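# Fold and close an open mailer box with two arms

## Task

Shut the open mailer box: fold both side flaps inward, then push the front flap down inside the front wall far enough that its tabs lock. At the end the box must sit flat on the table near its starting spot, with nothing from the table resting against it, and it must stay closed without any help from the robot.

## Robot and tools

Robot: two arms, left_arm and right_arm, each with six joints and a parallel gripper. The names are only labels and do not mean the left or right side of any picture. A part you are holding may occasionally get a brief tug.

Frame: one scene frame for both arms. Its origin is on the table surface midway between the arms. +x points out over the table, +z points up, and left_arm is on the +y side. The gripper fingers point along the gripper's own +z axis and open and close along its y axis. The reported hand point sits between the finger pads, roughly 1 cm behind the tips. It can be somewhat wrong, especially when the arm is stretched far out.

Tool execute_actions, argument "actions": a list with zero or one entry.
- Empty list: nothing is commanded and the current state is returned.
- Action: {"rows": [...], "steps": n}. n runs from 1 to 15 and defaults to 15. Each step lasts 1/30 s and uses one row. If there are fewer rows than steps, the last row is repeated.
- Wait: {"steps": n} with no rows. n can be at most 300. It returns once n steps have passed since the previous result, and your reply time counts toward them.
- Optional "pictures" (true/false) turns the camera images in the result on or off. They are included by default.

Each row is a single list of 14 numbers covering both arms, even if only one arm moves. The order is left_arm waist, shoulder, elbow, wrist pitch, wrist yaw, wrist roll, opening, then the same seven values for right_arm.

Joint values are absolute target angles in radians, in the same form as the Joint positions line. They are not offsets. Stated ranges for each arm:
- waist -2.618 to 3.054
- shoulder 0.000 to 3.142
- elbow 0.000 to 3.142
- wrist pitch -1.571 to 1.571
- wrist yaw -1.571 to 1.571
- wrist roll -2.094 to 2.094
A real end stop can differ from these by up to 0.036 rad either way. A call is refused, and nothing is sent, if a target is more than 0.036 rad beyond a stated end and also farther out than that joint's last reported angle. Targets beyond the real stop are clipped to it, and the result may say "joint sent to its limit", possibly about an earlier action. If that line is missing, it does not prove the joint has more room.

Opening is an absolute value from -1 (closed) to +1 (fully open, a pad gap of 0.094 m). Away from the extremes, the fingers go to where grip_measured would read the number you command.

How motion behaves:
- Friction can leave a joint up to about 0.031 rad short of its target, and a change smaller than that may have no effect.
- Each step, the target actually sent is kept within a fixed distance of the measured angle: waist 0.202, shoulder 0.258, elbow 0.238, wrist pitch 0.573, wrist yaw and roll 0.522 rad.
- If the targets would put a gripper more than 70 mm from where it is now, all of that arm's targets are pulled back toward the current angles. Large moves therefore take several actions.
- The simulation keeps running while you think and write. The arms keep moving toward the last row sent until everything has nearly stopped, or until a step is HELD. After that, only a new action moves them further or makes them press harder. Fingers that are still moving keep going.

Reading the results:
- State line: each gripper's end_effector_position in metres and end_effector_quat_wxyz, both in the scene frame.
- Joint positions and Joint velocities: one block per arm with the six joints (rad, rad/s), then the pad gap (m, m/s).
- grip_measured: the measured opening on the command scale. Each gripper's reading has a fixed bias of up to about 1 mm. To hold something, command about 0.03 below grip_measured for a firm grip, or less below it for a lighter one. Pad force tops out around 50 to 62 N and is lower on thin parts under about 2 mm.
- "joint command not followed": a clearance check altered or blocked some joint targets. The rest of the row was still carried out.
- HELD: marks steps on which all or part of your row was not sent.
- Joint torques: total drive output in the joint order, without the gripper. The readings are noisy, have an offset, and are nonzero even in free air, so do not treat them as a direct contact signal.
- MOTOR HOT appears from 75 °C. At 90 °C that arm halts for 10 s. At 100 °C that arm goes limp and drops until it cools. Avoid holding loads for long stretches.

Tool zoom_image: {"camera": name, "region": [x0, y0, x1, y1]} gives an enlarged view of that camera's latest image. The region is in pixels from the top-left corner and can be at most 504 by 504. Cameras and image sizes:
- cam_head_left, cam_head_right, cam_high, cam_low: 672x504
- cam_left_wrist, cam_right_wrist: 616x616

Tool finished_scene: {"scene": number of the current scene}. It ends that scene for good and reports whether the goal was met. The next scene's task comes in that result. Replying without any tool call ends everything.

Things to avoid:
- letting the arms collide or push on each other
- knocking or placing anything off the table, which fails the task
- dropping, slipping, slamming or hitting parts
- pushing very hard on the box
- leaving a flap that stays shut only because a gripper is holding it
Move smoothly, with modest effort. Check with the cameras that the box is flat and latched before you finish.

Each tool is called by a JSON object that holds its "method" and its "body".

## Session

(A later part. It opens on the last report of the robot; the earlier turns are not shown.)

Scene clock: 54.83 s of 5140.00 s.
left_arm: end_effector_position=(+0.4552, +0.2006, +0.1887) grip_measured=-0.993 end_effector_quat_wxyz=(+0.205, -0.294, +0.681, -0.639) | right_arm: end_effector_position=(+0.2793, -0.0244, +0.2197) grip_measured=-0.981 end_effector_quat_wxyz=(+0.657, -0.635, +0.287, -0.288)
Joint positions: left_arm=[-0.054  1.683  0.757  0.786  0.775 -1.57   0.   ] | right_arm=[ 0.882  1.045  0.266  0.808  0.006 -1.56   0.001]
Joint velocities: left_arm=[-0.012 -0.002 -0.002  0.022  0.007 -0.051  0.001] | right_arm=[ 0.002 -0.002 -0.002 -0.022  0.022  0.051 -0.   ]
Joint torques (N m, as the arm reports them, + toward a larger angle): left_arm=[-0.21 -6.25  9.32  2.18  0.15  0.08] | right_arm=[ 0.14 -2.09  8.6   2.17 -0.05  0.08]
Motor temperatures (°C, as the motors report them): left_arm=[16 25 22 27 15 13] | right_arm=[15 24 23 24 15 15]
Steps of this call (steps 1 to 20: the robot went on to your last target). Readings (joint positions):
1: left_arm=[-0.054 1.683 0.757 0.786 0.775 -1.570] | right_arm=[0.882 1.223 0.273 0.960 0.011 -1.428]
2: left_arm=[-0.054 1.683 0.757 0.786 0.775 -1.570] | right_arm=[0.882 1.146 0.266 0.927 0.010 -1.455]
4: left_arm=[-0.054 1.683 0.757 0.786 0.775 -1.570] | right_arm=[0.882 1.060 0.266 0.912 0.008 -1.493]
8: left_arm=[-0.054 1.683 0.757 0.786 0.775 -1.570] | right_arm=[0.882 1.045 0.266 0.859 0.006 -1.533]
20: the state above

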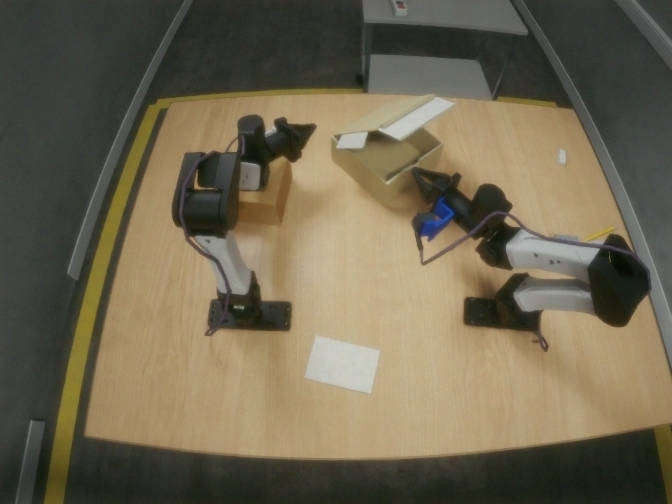

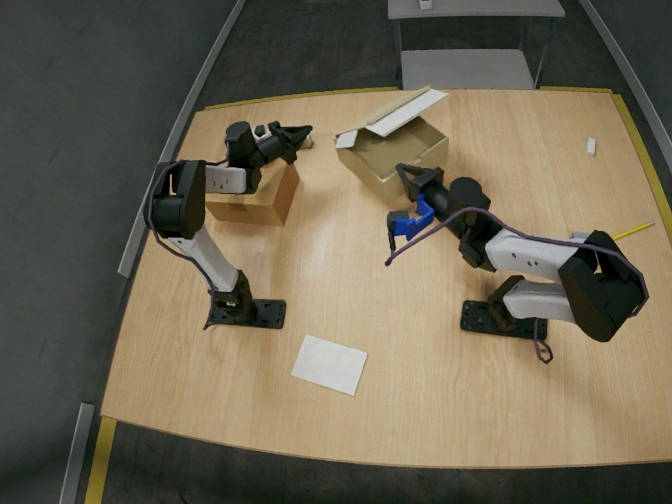

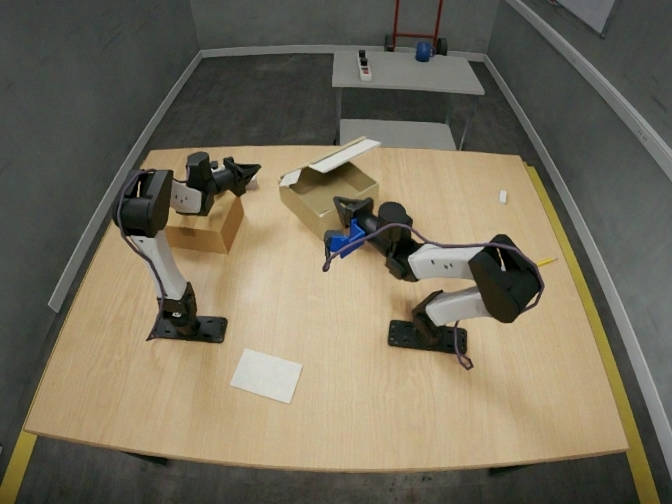

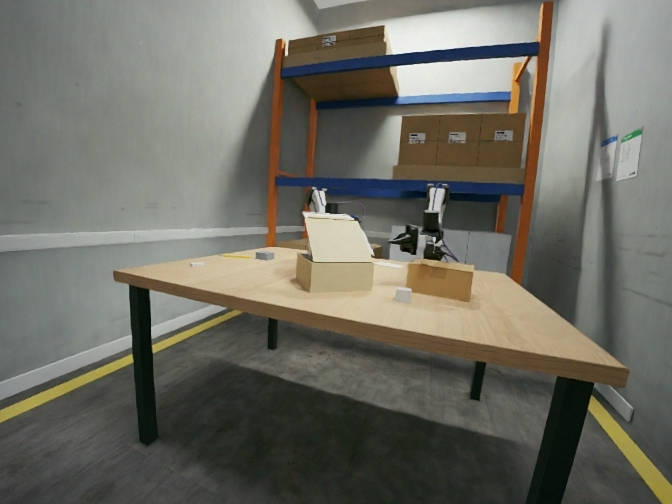

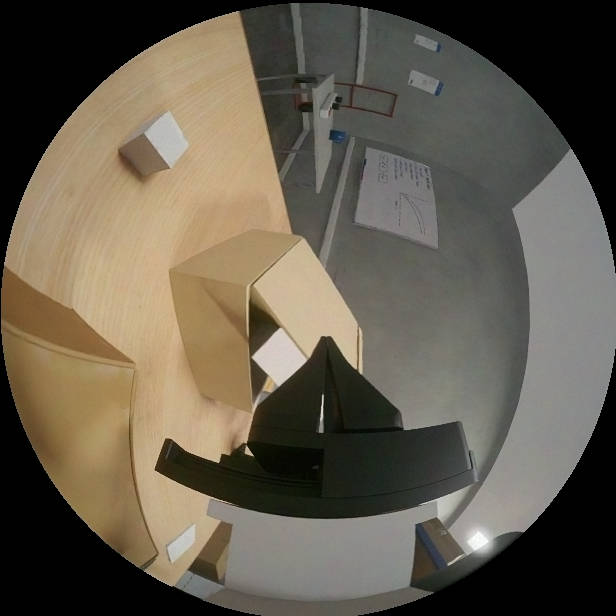

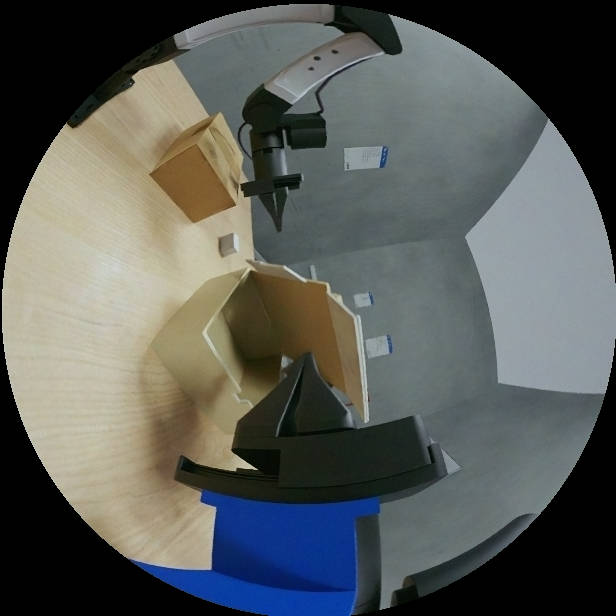

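{"method": "execute_actions", "body": {"actions": [{"rows":[[-0.06,1.7,0.77,0.77,0.78,-1.57,-1,0.86,1.03,0.32,0.7,0,-1.57,0.3],[-0.06,1.7,0.77,0.77,0.78,-1.57,-1,0.83,1.02,0.38,0.6,0,-1.57,0.3],[-0.06,1.7,0.77,0.77,0.78,-1.57,-1,0.8,1.02,0.44,0.5,0,-1.57,0.3],[-0.06,1.7,0.77,0.77,0.78,-1.57,-1,0.77,1.02,0.5,0.4,0,-1.57,0.3],[-0.06,1.7,0.77,0.77,0.78,-1.57,-1,0.74,1.02,0.56,0.3,0,-1.57,0.3],[-0.06,1.7,0.77,0.77,0.78,-1.57,-1,0.72,1.02,0.62,0.25,0,-1.57,0.3]],"steps":15}], "pictures": false}}

{"method": "execute_actions", "body": {"actions": [{"steps":10}]}}

Scene clock: 56.83 s of 5140.00 s.
left_arm: end_effector_position=(+0.4552, +0.2006, +0.1887) grip_measured=-0.993 end_effector_quat_wxyz=(+0.205, -0.294, +0.681, -0.639) | right_arm: end_effector_position=(+0.3346, -0.0533, +0.2733) grip_measured=+0.298 end_effector_quat_wxyz=(-0.590, +0.651, -0.356, +0.317)
Joint positions: left_arm=[-0.054  1.683  0.757  0.786  0.775 -1.57   0.   ] | right_arm=[ 0.725  1.023  0.621  0.3    0.003 -1.563  0.061]
Joint velocities: left_arm=[ 0.002 -0.007  0.017 -0.081 -0.007  0.037 -0.   ] | right_arm=[ 0.007  0.002 -0.017 -0.33  -0.022 -0.037 -0.   ]
Joint torques (N m, as the arm reports them, + toward a larger angle): left_arm=[-0.22 -6.25  9.34  2.18  0.15  0.08] | right_arm=[-0.03 -3.18 10.11  2.24 -0.06  0.12]
Motor temperatures (°C, as the motors report them): left_arm=[16 25 23 27 15 13] | right_arm=[15 23 24 24 15 15]
Steps of this call (steps 1 to 15: the robot went on to your last target; steps 16 to 45: nothing new was sent; steps 46 to 60: all 15 steps of this action). Readings (joint positions):
46: left_arm=[-0.054 1.683 0.757 0.786 0.775 -1.570] | right_arm=[0.880 1.045 0.273 0.790 0.005 -1.561]
47: left_arm=[-0.054 1.683 0.757 0.786 0.775 -1.570] | right_arm=[0.872 1.045 0.293 0.750 0.002 -1.562]
49: left_arm=[-0.054 1.683 0.757 0.786 0.775 -1.570] | right_arm=[0.830 1.045 0.375 0.627 -0.002 -1.563]
53: left_arm=[-0.054 1.683 0.757 0.786 0.775 -1.570] | right_arm=[0.733 1.041 0.585 0.420 0.002 -1.563]
60: the state above

Scene clock: 57.17 s of 5140.00 s.
left_arm: end_effector_position=(+0.4552, +0.2006, +0.1887) grip_measured=-0.993 end_effector_quat_wxyz=(+0.205, -0.294, +0.681, -0.639) | right_arm: end_effector_position=(+0.3336, -0.0539, +0.2632) grip_measured=+0.298 end_effector_quat_wxyz=(-0.577, +0.663, -0.362, +0.310)
Joint positions: left_arm=[-0.054  1.683  0.757  0.786  0.775 -1.57   0.   ] | right_arm=[ 0.725  1.023  0.621  0.259  0.003 -1.563  0.061]
Joint velocities: left_arm=[ 0.012 -0.002  0.002  0.007 -0.037 -0.007  0.   ] | right_arm=[-0.017 -0.007  0.007 -0.11  -0.051  0.007 -0.001]
Joint torques (N m, as the arm reports them, + toward a larger angle): left_arm=[-0.21 -6.23  9.32  2.18  0.15  0.08] | right_arm=[-0.01 -3.23 10.13  2.2  -0.04  0.12]
Motor temperatures (°C, as the motors report them): left_arm=[16 25 23 27 15 13] | right_arm=[15 23 24 24 15 15]
Steps of this call (steps 1 to 10: the robot went on to your last target). Readings (joint positions):
1: left_arm=[-0.054 1.683 0.757 0.786 0.775 -1.570] | right_arm=[0.725 1.023 0.621 0.290 0.003 -1.563]
2: left_arm=[-0.054 1.683 0.757 0.786 0.775 -1.570] | right_arm=[0.725 1.023 0.621 0.282 0.003 -1.563]
4: left_arm=[-0.054 1.683 0.757 0.786 0.775 -1.570] | right_arm=[0.725 1.023 0.621 0.272 0.003 -1.563]
8: left_arm=[-0.054 1.683 0.757 0.786 0.775 -1.570] | right_arm=[0.725 1.023 0.621 0.261 0.003 -1.563]
10: the state above

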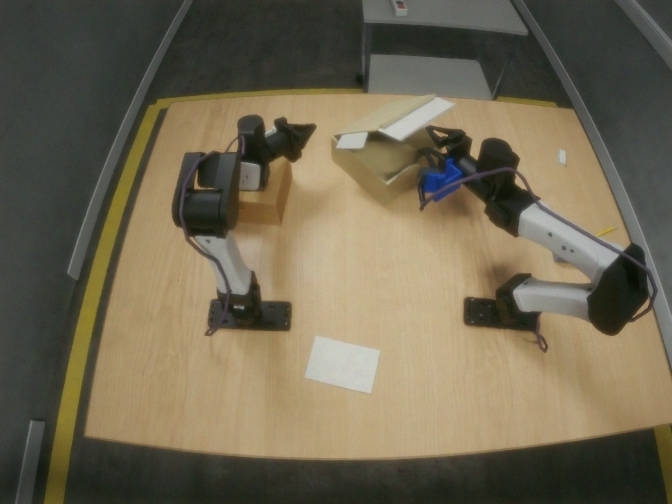

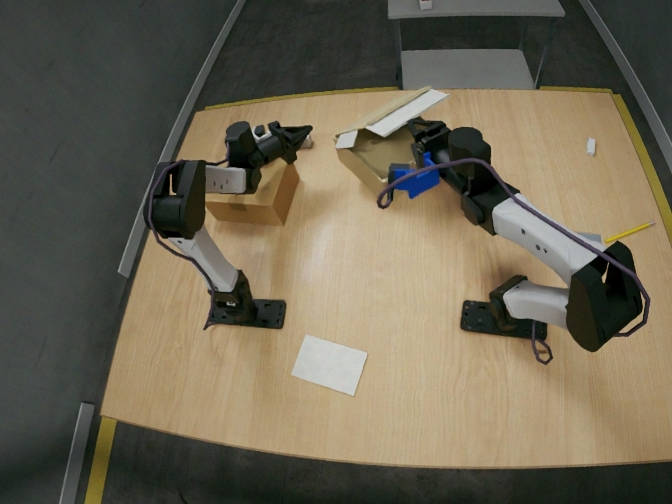

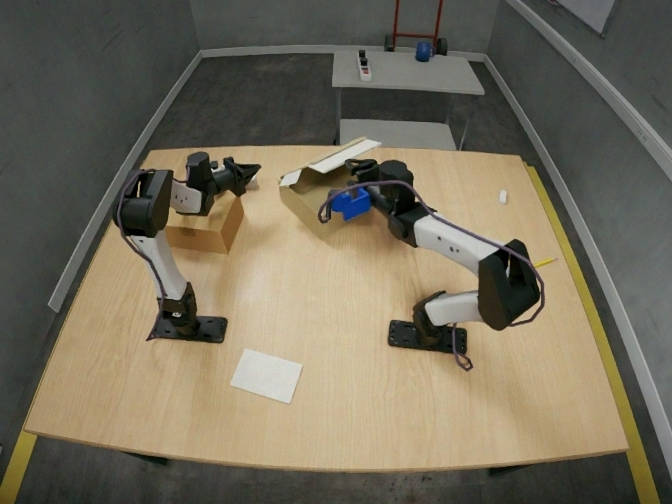

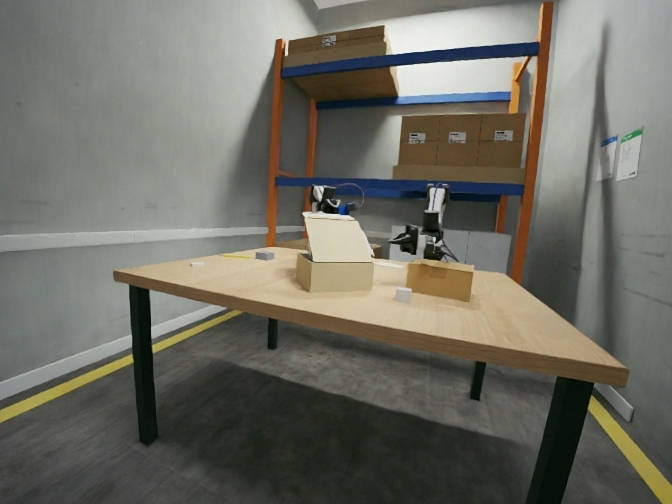

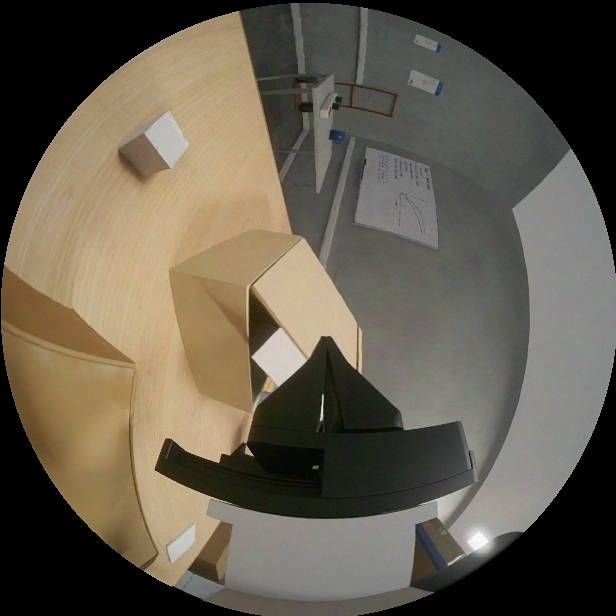

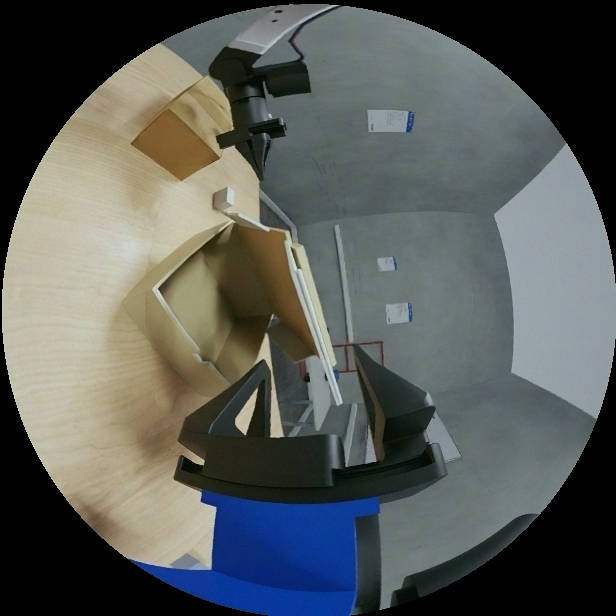

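Edge-on, aligned. Advance.

{"method": "execute_actions", "body": {"actions": [{"rows":[[-0.06,1.7,0.77,0.77,0.78,-1.57,-1,0.72,1.07,0.65,0.28,0,-1.57,0.3],[-0.06,1.7,0.77,0.77,0.78,-1.57,-1,0.72,1.12,0.68,0.3,0,-1.57,0.3],[-0.06,1.7,0.77,0.77,0.78,-1.57,-1,0.72,1.17,0.71,0.33,0,-1.57,0.3],[-0.06,1.7,0.77,0.77,0.78,-1.57,-1,0.72,1.22,0.74,0.35,0,-1.57,0.3],[-0.06,1.7,0.77,0.77,0.78,-1.57,-1,0.72,1.27,0.77,0.37,0,-1.57,0.3],[-0.06,1.7,0.77,0.77,0.78,-1.57,-1,0.72,1.32,0.8,0.39,0,-1.57,0.3],[-0.06,1.7,0.77,0.77,0.78,-1.57,-1,0.72,1.36,0.82,0.41,0,-1.57,0.3],[-0.06,1.7,0.77,0.77,0.78,-1.57,-1,0.72,1.4,0.845,0.42,0,-1.57,0.3]],"steps":15}]}}

Scene clock: 58.60 s of 5140.00 s.
left_arm: end_effector_position=(+0.4552, +0.2006, +0.1887) grip_measured=-0.993 end_effector_quat_wxyz=(+0.205, -0.294, +0.681, -0.639) | right_arm: end_effector_position=(+0.4008, -0.0097, +0.2432) grip_measured=+0.298 end_effector_quat_wxyz=(-0.560, +0.677, -0.370, +0.301)
Joint positions: left_arm=[-0.054  1.683  0.757  0.786  0.775 -1.57   0.   ] | right_arm=[ 0.725  1.403  0.825  0.387  0.003 -1.563  0.061]
Joint velocities: left_arm=[ 0.012  0.022 -0.012 -0.095  0.037 -0.007  0.001] | right_arm=[ 0.002 -0.012 -0.022  0.168 -0.007 -0.066 -0.001]
Joint torques (N m, as the arm reports them, + toward a larger angle): left_arm=[-0.22 -6.24  9.32  2.17  0.15  0.08] | right_arm=[-0.01 -6.75 12.02  2.34 -0.05  0.13]
Motor temperatures (°C, as the motors report them): left_arm=[16 25 23 27 15 13] | right_arm=[15 23 24 24 15 15]
Steps of this call (steps 1 to 28: the robot went on to your last target; steps 29 to 43: all 15 steps of this action). Readings (joint positions):
29: left_arm=[-0.054 1.683 0.757 0.786 0.775 -1.570] | right_arm=[0.725 1.026 0.622 0.257 0.003 -1.563]
30: left_arm=[-0.054 1.683 0.757 0.786 0.775 -1.570] | right_arm=[0.725 1.041 0.632 0.260 0.003 -1.563]
32: left_arm=[-0.054 1.683 0.757 0.786 0.775 -1.570] | right_arm=[0.725 1.113 0.677 0.281 0.003 -1.563]
36: left_arm=[-0.054 1.683 0.757 0.786 0.775 -1.570] | right_arm=[0.725 1.313 0.794 0.350 0.003 -1.563]
43: the state above

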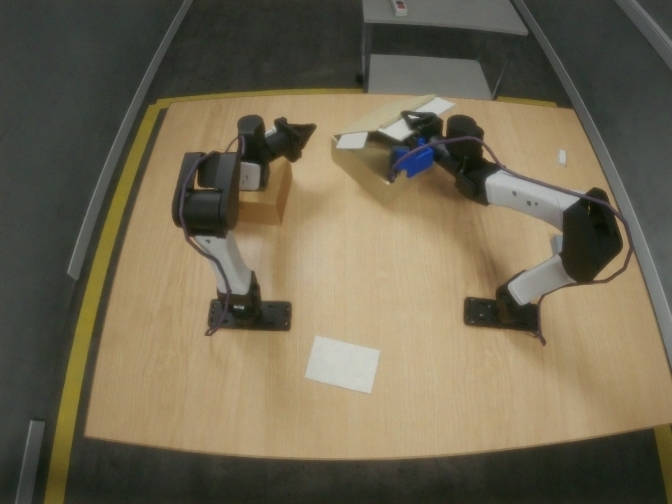

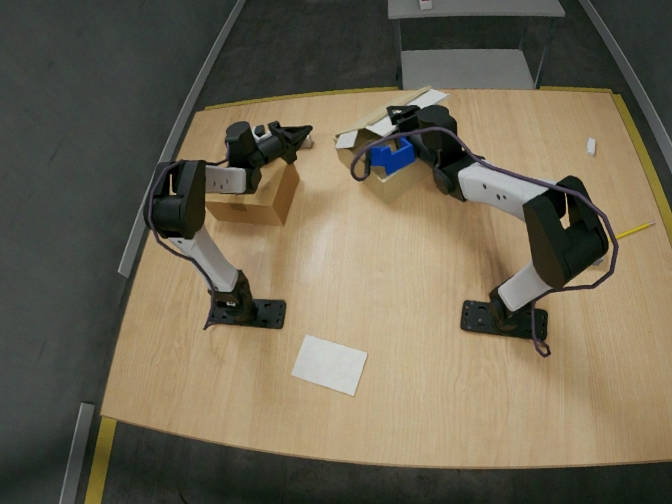

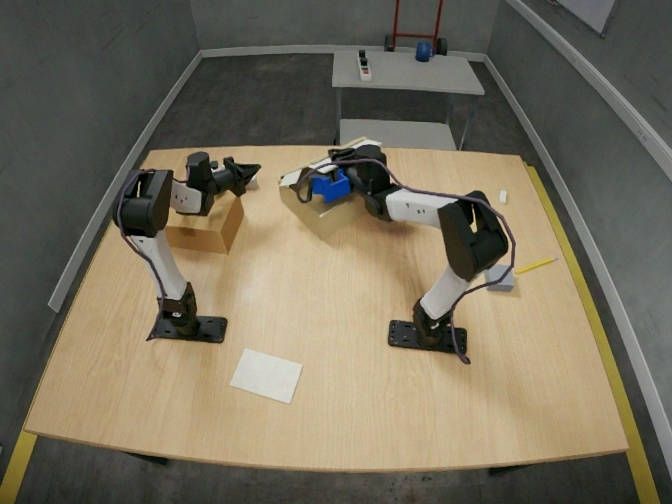

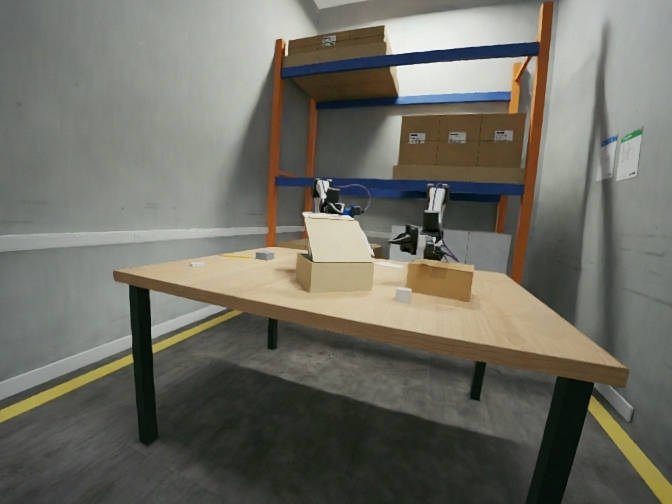

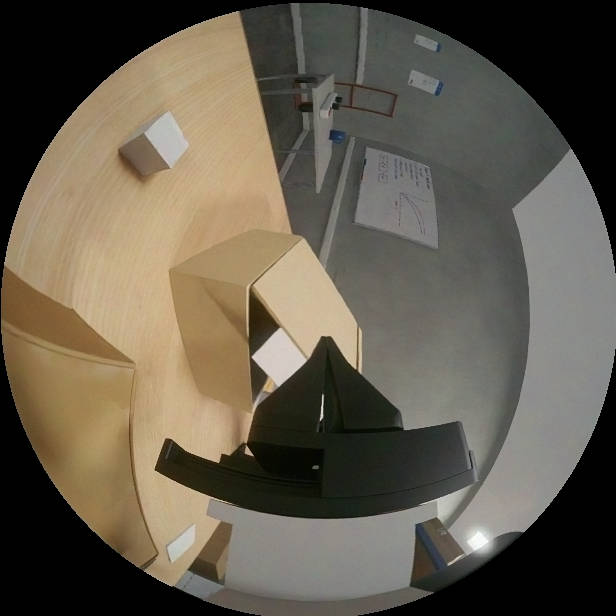

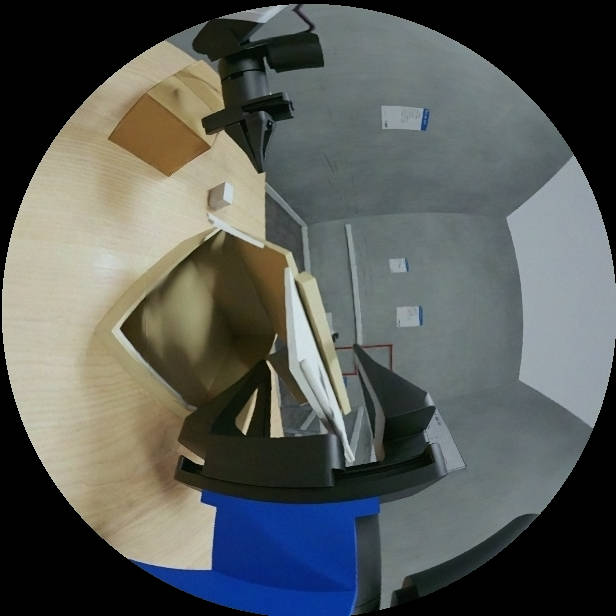

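Close.

{"method": "execute_actions", "body": {"actions": [{"rows":[[-0.06,1.7,0.77,0.77,0.78,-1.57,-1,0.72,1.4,0.86,0.42,0,-1.57,-0.3],[-0.06,1.7,0.77,0.77,0.78,-1.57,-1,0.72,1.4,0.86,0.42,0,-1.57,-0.5],[-0.06,1.7,0.77,0.77,0.78,-1.57,-1,0.72,1.4,0.86,0.42,0,-1.57,-0.6],[-0.06,1.7,0.77,0.77,0.78,-1.57,-1,0.72,1.4,0.86,0.42,0,-1.57,-0.7],[-0.06,1.7,0.77,0.77,0.78,-1.57,-1,0.72,1.4,0.86,0.42,0,-1.57,-0.75],[-0.06,1.7,0.77,0.77,0.78,-1.57,-1,0.72,1.4,0.86,0.42,0,-1.57,-0.8],[-0.06,1.7,0.77,0.77,0.78,-1.57,-1,0.72,1.4,0.86,0.42,0,-1.57,-0.85],[-0.06,1.7,0.77,0.77,0.78,-1.57,-1,0.72,1.4,0.86,0.42,0,-1.57,-0.9]],"steps":15}]}}

Scene clock: 60.43 s of 5140.00 s.
left_arm: end_effector_position=(+0.4552, +0.2006, +0.1887) grip_measured=-0.993 end_effector_quat_wxyz=(+0.205, -0.294, +0.681, -0.639) | right_arm: end_effector_position=(+0.4034, -0.0080, +0.2564) grip_measured=-0.898 end_effector_quat_wxyz=(-0.573, +0.667, -0.364, +0.308)
Joint positions: left_arm=[-0.054  1.683  0.757  0.786  0.775 -1.57   0.   ] | right_arm=[ 0.725  1.403  0.842  0.406  0.003 -1.564  0.005]
Joint velocities: left_arm=[-0.002  0.007  0.007  0.051  0.037 -0.125  0.001] | right_arm=[-0.017 -0.002 -0.007  0.007 -0.007  0.037 -0.   ]
Joint torques (N m, as the arm reports them, + toward a larger angle): left_arm=[-0.21 -6.24  9.33  2.18  0.15  0.08] | right_arm=[-0.03 -6.63 11.71  2.38 -0.04  0.15]
Motor temperatures (°C, as the motors report them): left_arm=[16 25 23 27 15 13] | right_arm=[15 23 24 24 15 15]
Steps of this call (steps 1 to 30: the robot went on to your last target; steps 31 to 40: nothing new was sent; steps 41 to 55: all 15 steps of this action). Readings (joint positions):
41: left_arm=[-0.054 1.683 0.757 0.786 0.775 -1.570] | right_arm=[0.725 1.403 0.827 0.403 0.003 -1.564]
42: left_arm=[-0.054 1.683 0.757 0.786 0.775 -1.570] | right_arm=[0.725 1.403 0.830 0.403 0.003 -1.564]
44: left_arm=[-0.054 1.683 0.757 0.786 0.775 -1.570] | right_arm=[0.725 1.403 0.839 0.405 0.003 -1.564]
48: left_arm=[-0.054 1.683 0.757 0.786 0.775 -1.570] | right_arm=[0.725 1.403 0.842 0.406 0.003 -1.564]
55: the state above

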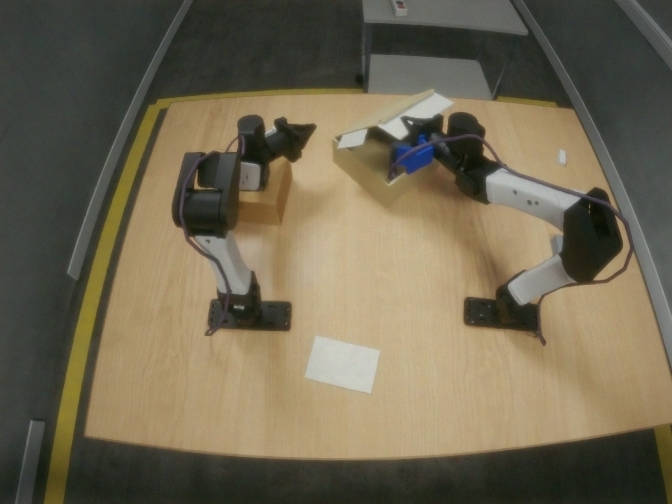

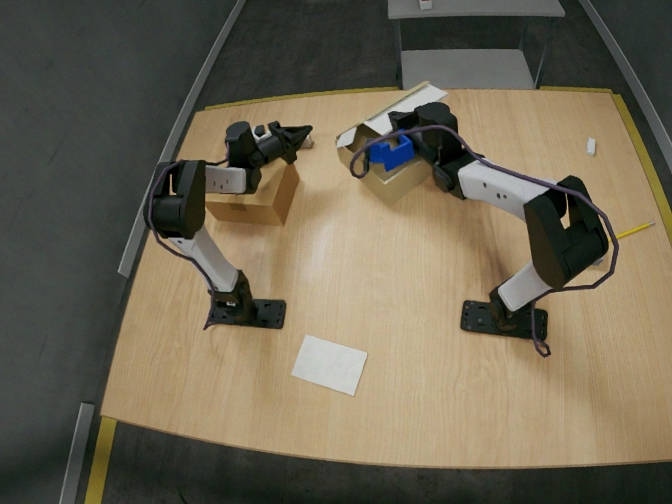

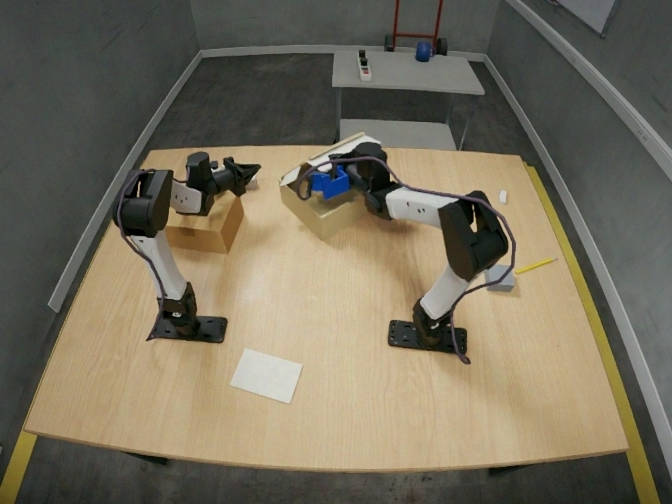

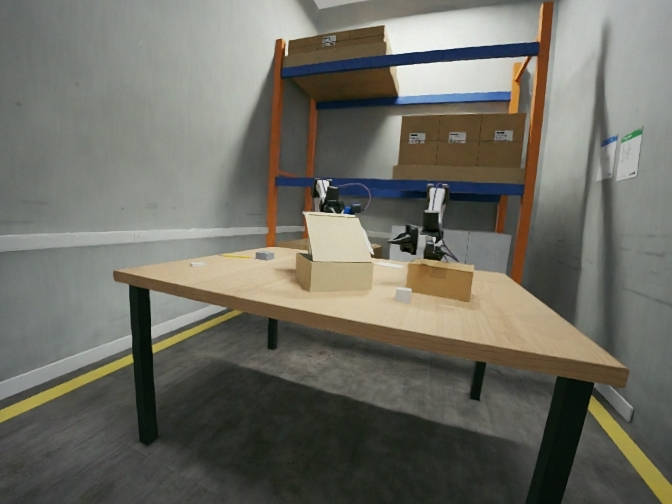

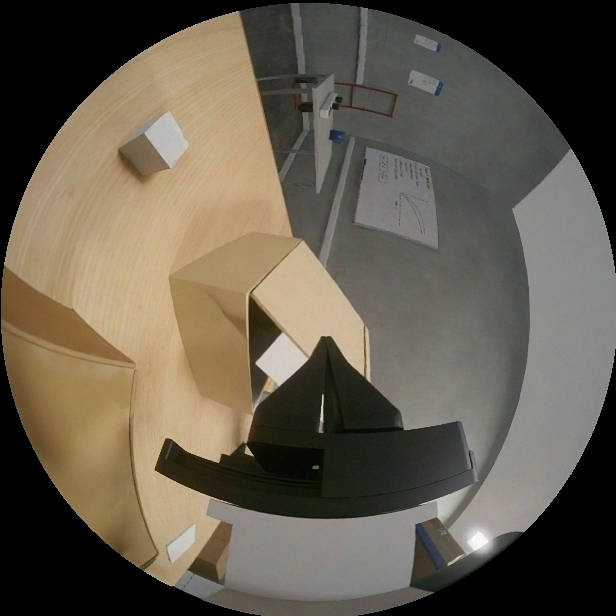

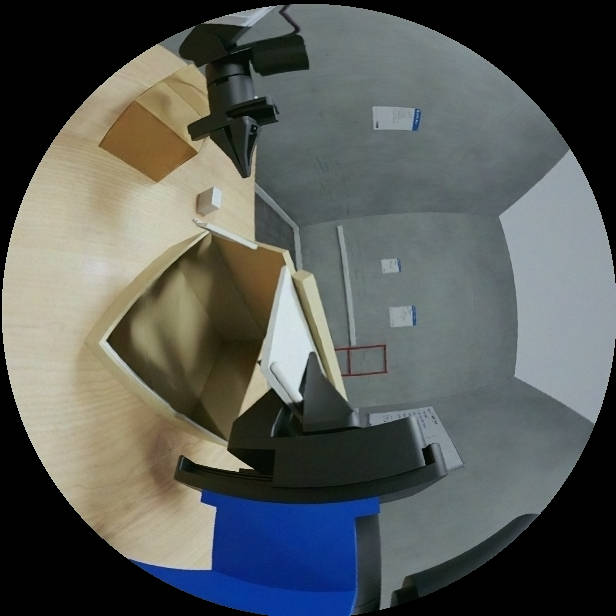

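{"method": "execute_actions", "body": {"actions": [{"rows":[[-0.06,1.66,0.73,0.78,0.78,-1.57,-1,0.72,1.4,0.86,0.42,0,-1.57,-0.95],[-0.08,1.63,0.7,0.78,0.78,-1.57,-1,0.72,1.4,0.86,0.42,0,-1.57,-0.95],[-0.1,1.6,0.67,0.78,0.78,-1.57,-1,0.72,1.4,0.86,0.42,0,-1.57,-0.95],[-0.125,1.57,0.64,0.78,0.78,-1.57,-1,0.72,1.4,0.86,0.42,0,-1.57,-0.95],[-0.15,1.55,0.61,0.78,0.78,-1.57,-1,0.72,1.4,0.86,0.42,0,-1.57,-0.95],[-0.175,1.55,0.61,0.78,0.78,-1.57,-1,0.72,1.4,0.86,0.42,0,-1.57,-0.95],[-0.2,1.55,0.61,0.78,0.78,-1.57,-1,0.72,1.4,0.86,0.42,0,-1.57,-0.95],[-0.22,1.55,0.61,0.78,0.78,-1.57,-1,0.72,1.4,0.86,0.42,0,-1.57,-0.95],[-0.24,1.55,0.61,0.78,0.78,-1.57,-1,0.72,1.4,0.86,0.42,0,-1.57,-0.95]],"steps":15}]}}

{"method": "zoom_image", "body": {"camera": "cam_head_left", "region": [290, 70, 500, 230]}}

Scene clock: 62.47 s of 5140.00 s.
left_arm: end_effector_position=(+0.3865, +0.1317, +0.1860) grip_measured=-0.993 end_effector_quat_wxyz=(+0.140, -0.231, +0.707, -0.653) | right_arm: end_effector_position=(+0.4034, -0.0080, +0.2564) grip_measured=-0.933 end_effector_quat_wxyz=(-0.572, +0.668, -0.362, +0.310)
Joint positions: left_arm=[-0.24   1.564  0.627  0.785  0.779 -1.57   0.   ] | right_arm=[ 0.725  1.403  0.842  0.406  0.003 -1.571  0.003]
Joint velocities: left_arm=[-0.002 -0.007 -0.012  0.037 -0.081  0.037  0.001] | right_arm=[-0.007  0.002 -0.002 -0.037 -0.007 -0.051 -0.   ]
Joint torques (N m, as the arm reports them, + toward a larger angle): left_arm=[ 0.41 -7.45  6.35  2.29  0.11  0.08] | right_arm=[-0.01 -6.62 11.7   2.38 -0.03  0.2 ]
Motor temperatures (°C, as the motors report them): left_arm=[16 26 23 27 15 13] | right_arm=[15 23 24 24 15 15]
Steps of this call (steps 1 to 15: the robot went on to your last target; steps 16 to 46: nothing new was sent; steps 47 to 61: all 15 steps of this action). Readings (joint positions):
47: left_arm=[-0.054 1.683 0.756 0.786 0.775 -1.570] | right_arm=[0.725 1.403 0.842 0.406 0.003 -1.565]
48: left_arm=[-0.055 1.676 0.748 0.786 0.774 -1.570] | right_arm=[0.725 1.403 0.842 0.406 0.003 -1.567]
50: left_arm=[-0.074 1.638 0.704 0.786 0.772 -1.570] | right_arm=[0.725 1.403 0.842 0.406 0.003 -1.569]
54: left_arm=[-0.175 1.565 0.629 0.785 0.774 -1.570] | right_arm=[0.725 1.403 0.842 0.406 0.003 -1.571]
61: the state above

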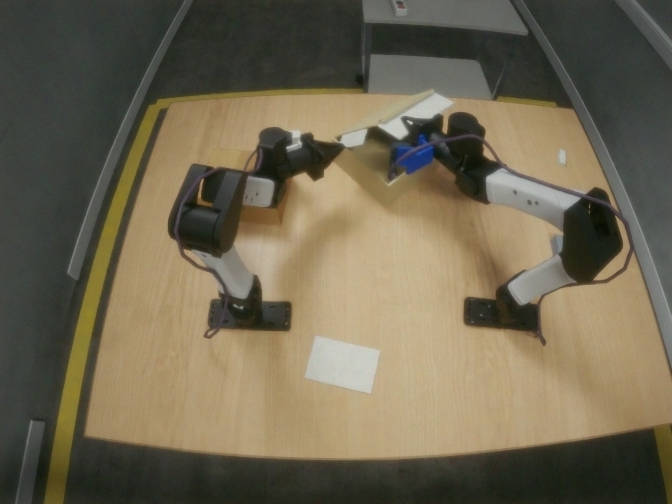

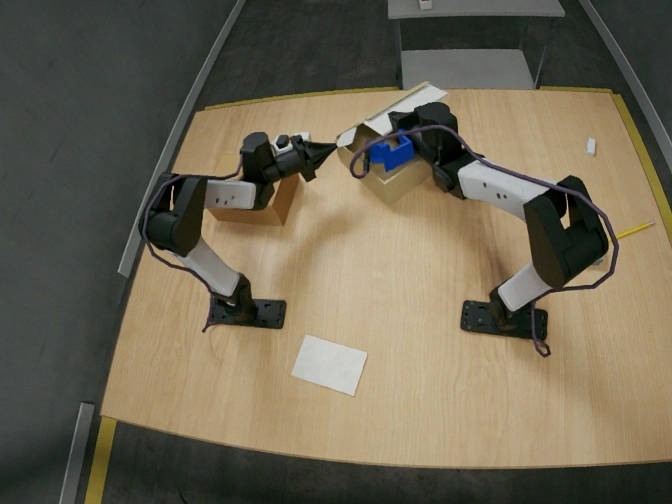

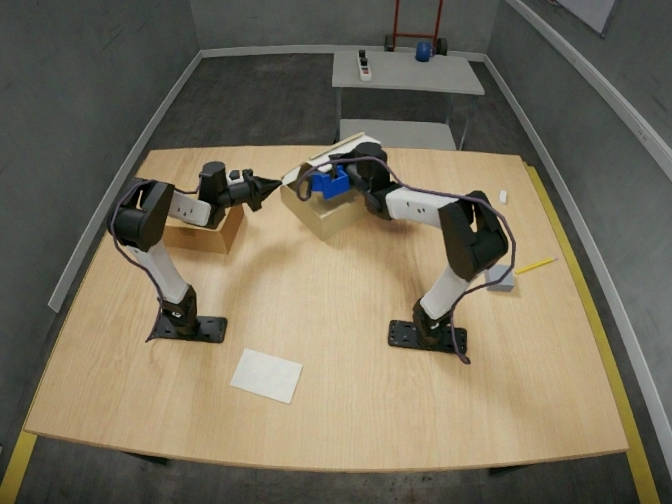

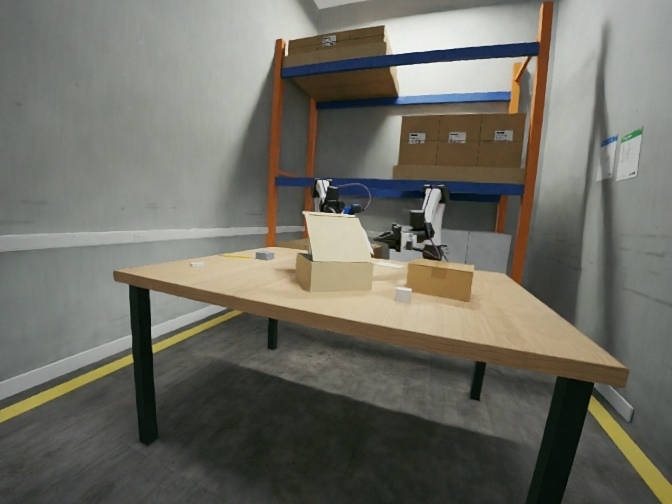

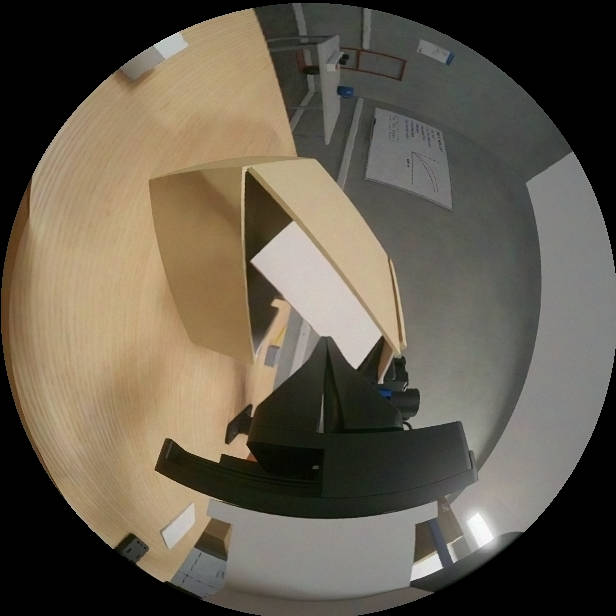

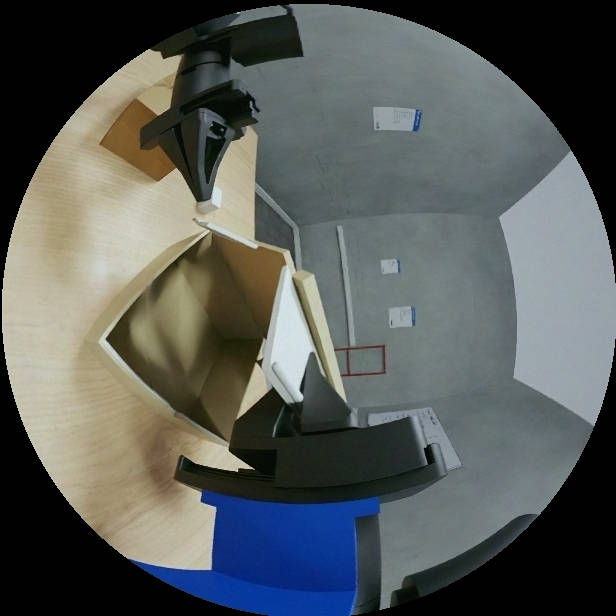

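Region (290, 70, 500, 230) of cam_head_left's 672x504 image, scaled by 2.400, with more detail than that image has; it fills the top 384 rows of this view, and the rest is white.

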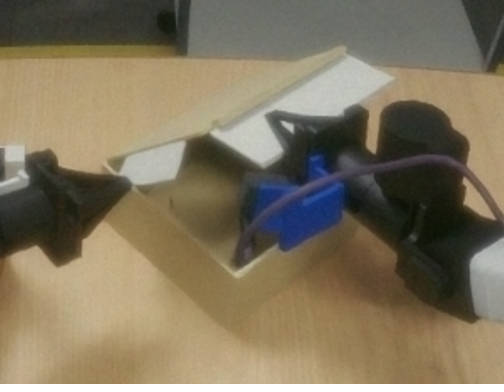

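{"method": "execute_actions", "body": {"actions": [{"rows":[[-0.24,1.59,0.65,0.78,0.78,-1.57,-1,0.72,1.4,0.86,0.42,0,-1.57,-0.965],[-0.24,1.62,0.68,0.78,0.78,-1.57,-1,0.72,1.4,0.86,0.42,0,-1.57,-0.965],[-0.24,1.635,0.695,0.78,0.78,-1.57,-1,0.72,1.4,0.86,0.42,0,-1.57,-0.965],[-0.24,1.635,0.695,0.78,0.78,-1.57,-1,0.72,1.4,0.86,0.42,0,-1.57,-0.965],[-0.255,1.645,0.705,0.78,0.78,-1.57,-1,0.72,1.4,0.86,0.42,0,-1.57,-0.965],[-0.265,1.655,0.715,0.78,0.78,-1.57,-1,0.72,1.4,0.86,0.42,0,-1.57,-0.965],[-0.275,1.665,0.725,0.78,0.78,-1.57,-1,0.72,1.4,0.86,0.42,0,-1.57,-0.965],[-0.285,1.675,0.735,0.78,0.78,-1.57,-1,0.72,1.4,0.86,0.42,0,-1.57,-0.965],[-0.295,1.685,0.745,0.78,0.78,-1.57,-1,0.72,1.4,0.86,0.42,0,-1.57,-0.965],[-0.305,1.695,0.755,0.78,0.78,-1.57,-1,0.72,1.4,0.86,0.42,0,-1.57,-0.965],[-0.315,1.705,0.765,0.78,0.78,-1.57,-1,0.72,1.4,0.86,0.42,0,-1.57,-0.965],[-0.325,1.715,0.775,0.78,0.78,-1.57,-1,0.72,1.4,0.86,0.42,0,-1.57,-0.965],[-0.335,1.725,0.78,0.78,0.78,-1.57,-1,0.72,1.4,0.86,0.42,0,-1.57,-0.965]],"steps":15}], "pictures": false}}

{"method": "execute_actions", "body": {"actions": [{"steps":8}]}}

{"method": "zoom_image", "body": {"camera": "cam_head_left", "region": [290, 70, 500, 230]}}

Scene clock: 65.10 s of 5140.00 s.
left_arm: end_effector_position=(+0.4093, +0.0991, +0.1864) grip_measured=-0.993 end_effector_quat_wxyz=(+0.128, -0.213, +0.712, -0.657) | right_arm: end_effector_position=(+0.4085, -0.0158, +0.2572) grip_measured=-0.938 end_effector_quat_wxyz=(-0.567, +0.662, -0.371, +0.321)
Joint positions: left_arm=[-0.304  1.697  0.768  0.786  0.759 -1.57   0.   ] | right_arm=[ 0.712  1.403  0.842  0.41   0.025 -1.572  0.003]
Joint velocities: left_arm=[-0.071  0.09   0.081  0.022 -0.066  0.066 -0.   ] | right_arm=[-0.017 -0.007 -0.007 -0.037 -0.037  0.007  0.001]
Joint torques (N m, as the arm reports them, + toward a larger angle): left_arm=[-1.76 -6.01  8.72  2.24  0.42  0.08] | right_arm=[ 0.69 -6.63 11.74  2.35 -0.32  0.21]
Motor temperatures (°C, as the motors report them): left_arm=[16 26 23 27 15 13] | right_arm=[15 23 25 24 15 15]
Steps of this call (steps 1 to 15: the robot went on to your last target; steps 16 to 64: nothing new was sent; steps 65 to 79: all 15 steps of this action). Readings (joint positions):
65: left_arm=[-0.240 1.564 0.628 0.785 0.779 -1.570] | right_arm=[0.725 1.403 0.842 0.406 0.003 -1.571]
66: left_arm=[-0.240 1.570 0.635 0.785 0.779 -1.570] | right_arm=[0.725 1.403 0.842 0.406 0.003 -1.571]
68: left_arm=[-0.240 1.599 0.666 0.785 0.779 -1.570] | right_arm=[0.725 1.403 0.842 0.406 0.003 -1.571]
72: left_arm=[-0.257 1.640 0.705 0.785 0.779 -1.570] | right_arm=[0.725 1.403 0.842 0.406 0.003 -1.571]
79: the state above

Scene clock: 65.37 s of 5140.00 s.
left_arm: end_effector_position=(+0.4094, +0.0975, +0.1859) grip_measured=-0.993 end_effector_quat_wxyz=(+0.128, -0.213, +0.712, -0.657) | right_arm: end_effector_position=(+0.4086, -0.0160, +0.2572) grip_measured=-0.938 end_effector_quat_wxyz=(-0.567, +0.661, -0.371, +0.322)
Joint positions: left_arm=[-0.309  1.701  0.769  0.787  0.755 -1.57   0.   ] | right_arm=[ 0.712  1.403  0.842  0.41   0.026 -1.572  0.003]
Joint velocities: left_arm=[ 0.002  0.007  0.002 -0.022 -0.095  0.022  0.001] | right_arm=[ 0.017 -0.002  0.007  0.037 -0.007 -0.007  0.   ]
Joint torques (N m, as the arm reports them, + toward a larger angle): left_arm=[-2.03 -5.83  9.1   2.28  0.36  0.08] | right_arm=[ 0.75 -6.65 11.72  2.34 -0.27  0.21]
Motor temperatures (°C, as the motors report them): left_arm=[16 26 23 27 15 13] | right_arm=[15 23 25 24 15 15]
Steps of this call (steps 1 to 8: the robot went on to your last target). Readings (joint positions):
1: left_arm=[-0.307 1.700 0.769 0.787 0.757 -1.570] | right_arm=[0.712 1.403 0.842 0.410 0.026 -1.572]
2: left_arm=[-0.308 1.701 0.769 0.787 0.756 -1.570] | right_arm=[0.712 1.403 0.842 0.410 0.026 -1.572]
4: left_arm=[-0.309 1.701 0.769 0.787 0.755 -1.570] | right_arm=[0.712 1.403 0.842 0.410 0.026 -1.572]
8: the state above

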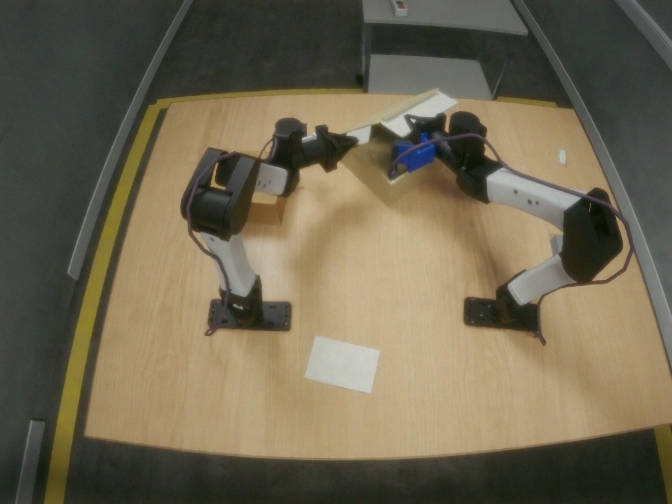

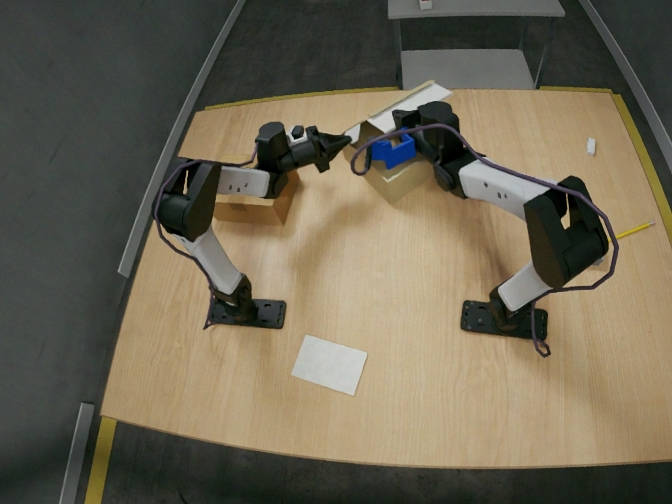

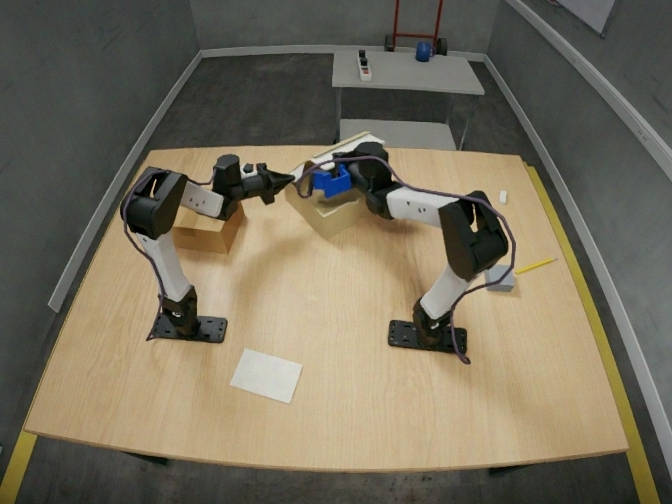

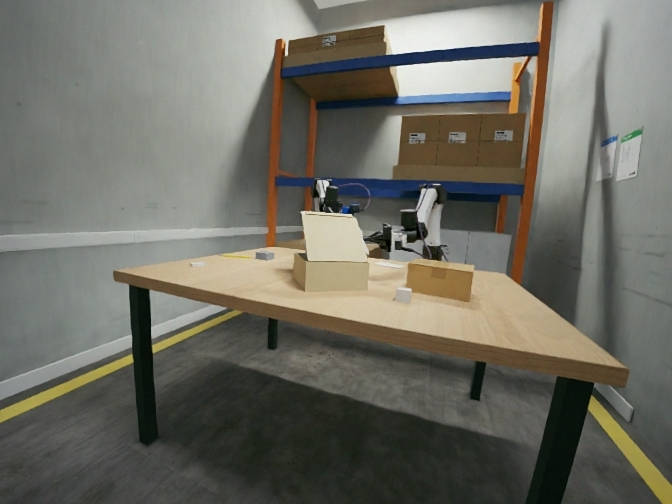

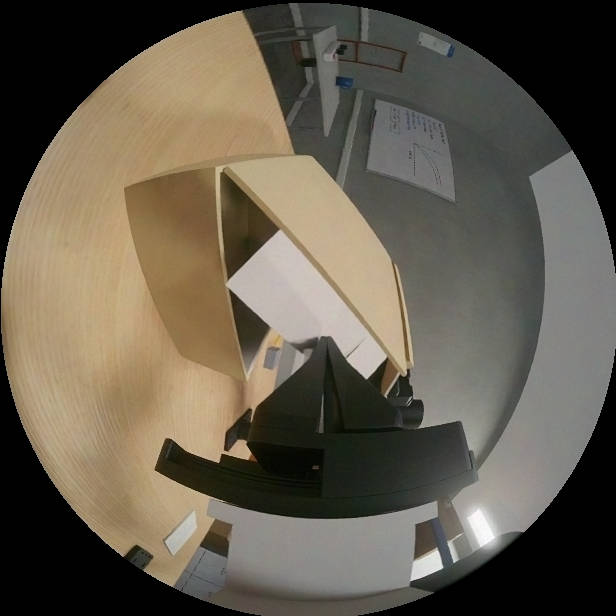

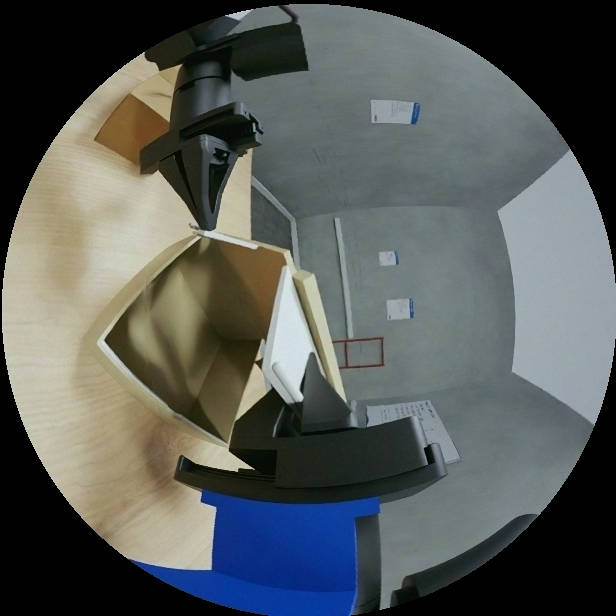

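Region (290, 70, 500, 230) of cam_head_left's 672x504 image, scaled by 2.400, with more detail than that image has; it fills the top 384 rows of this view, and the rest is white.

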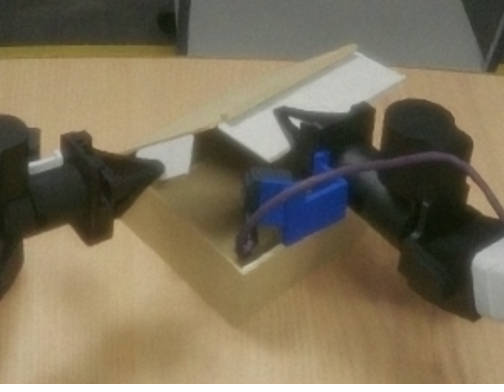

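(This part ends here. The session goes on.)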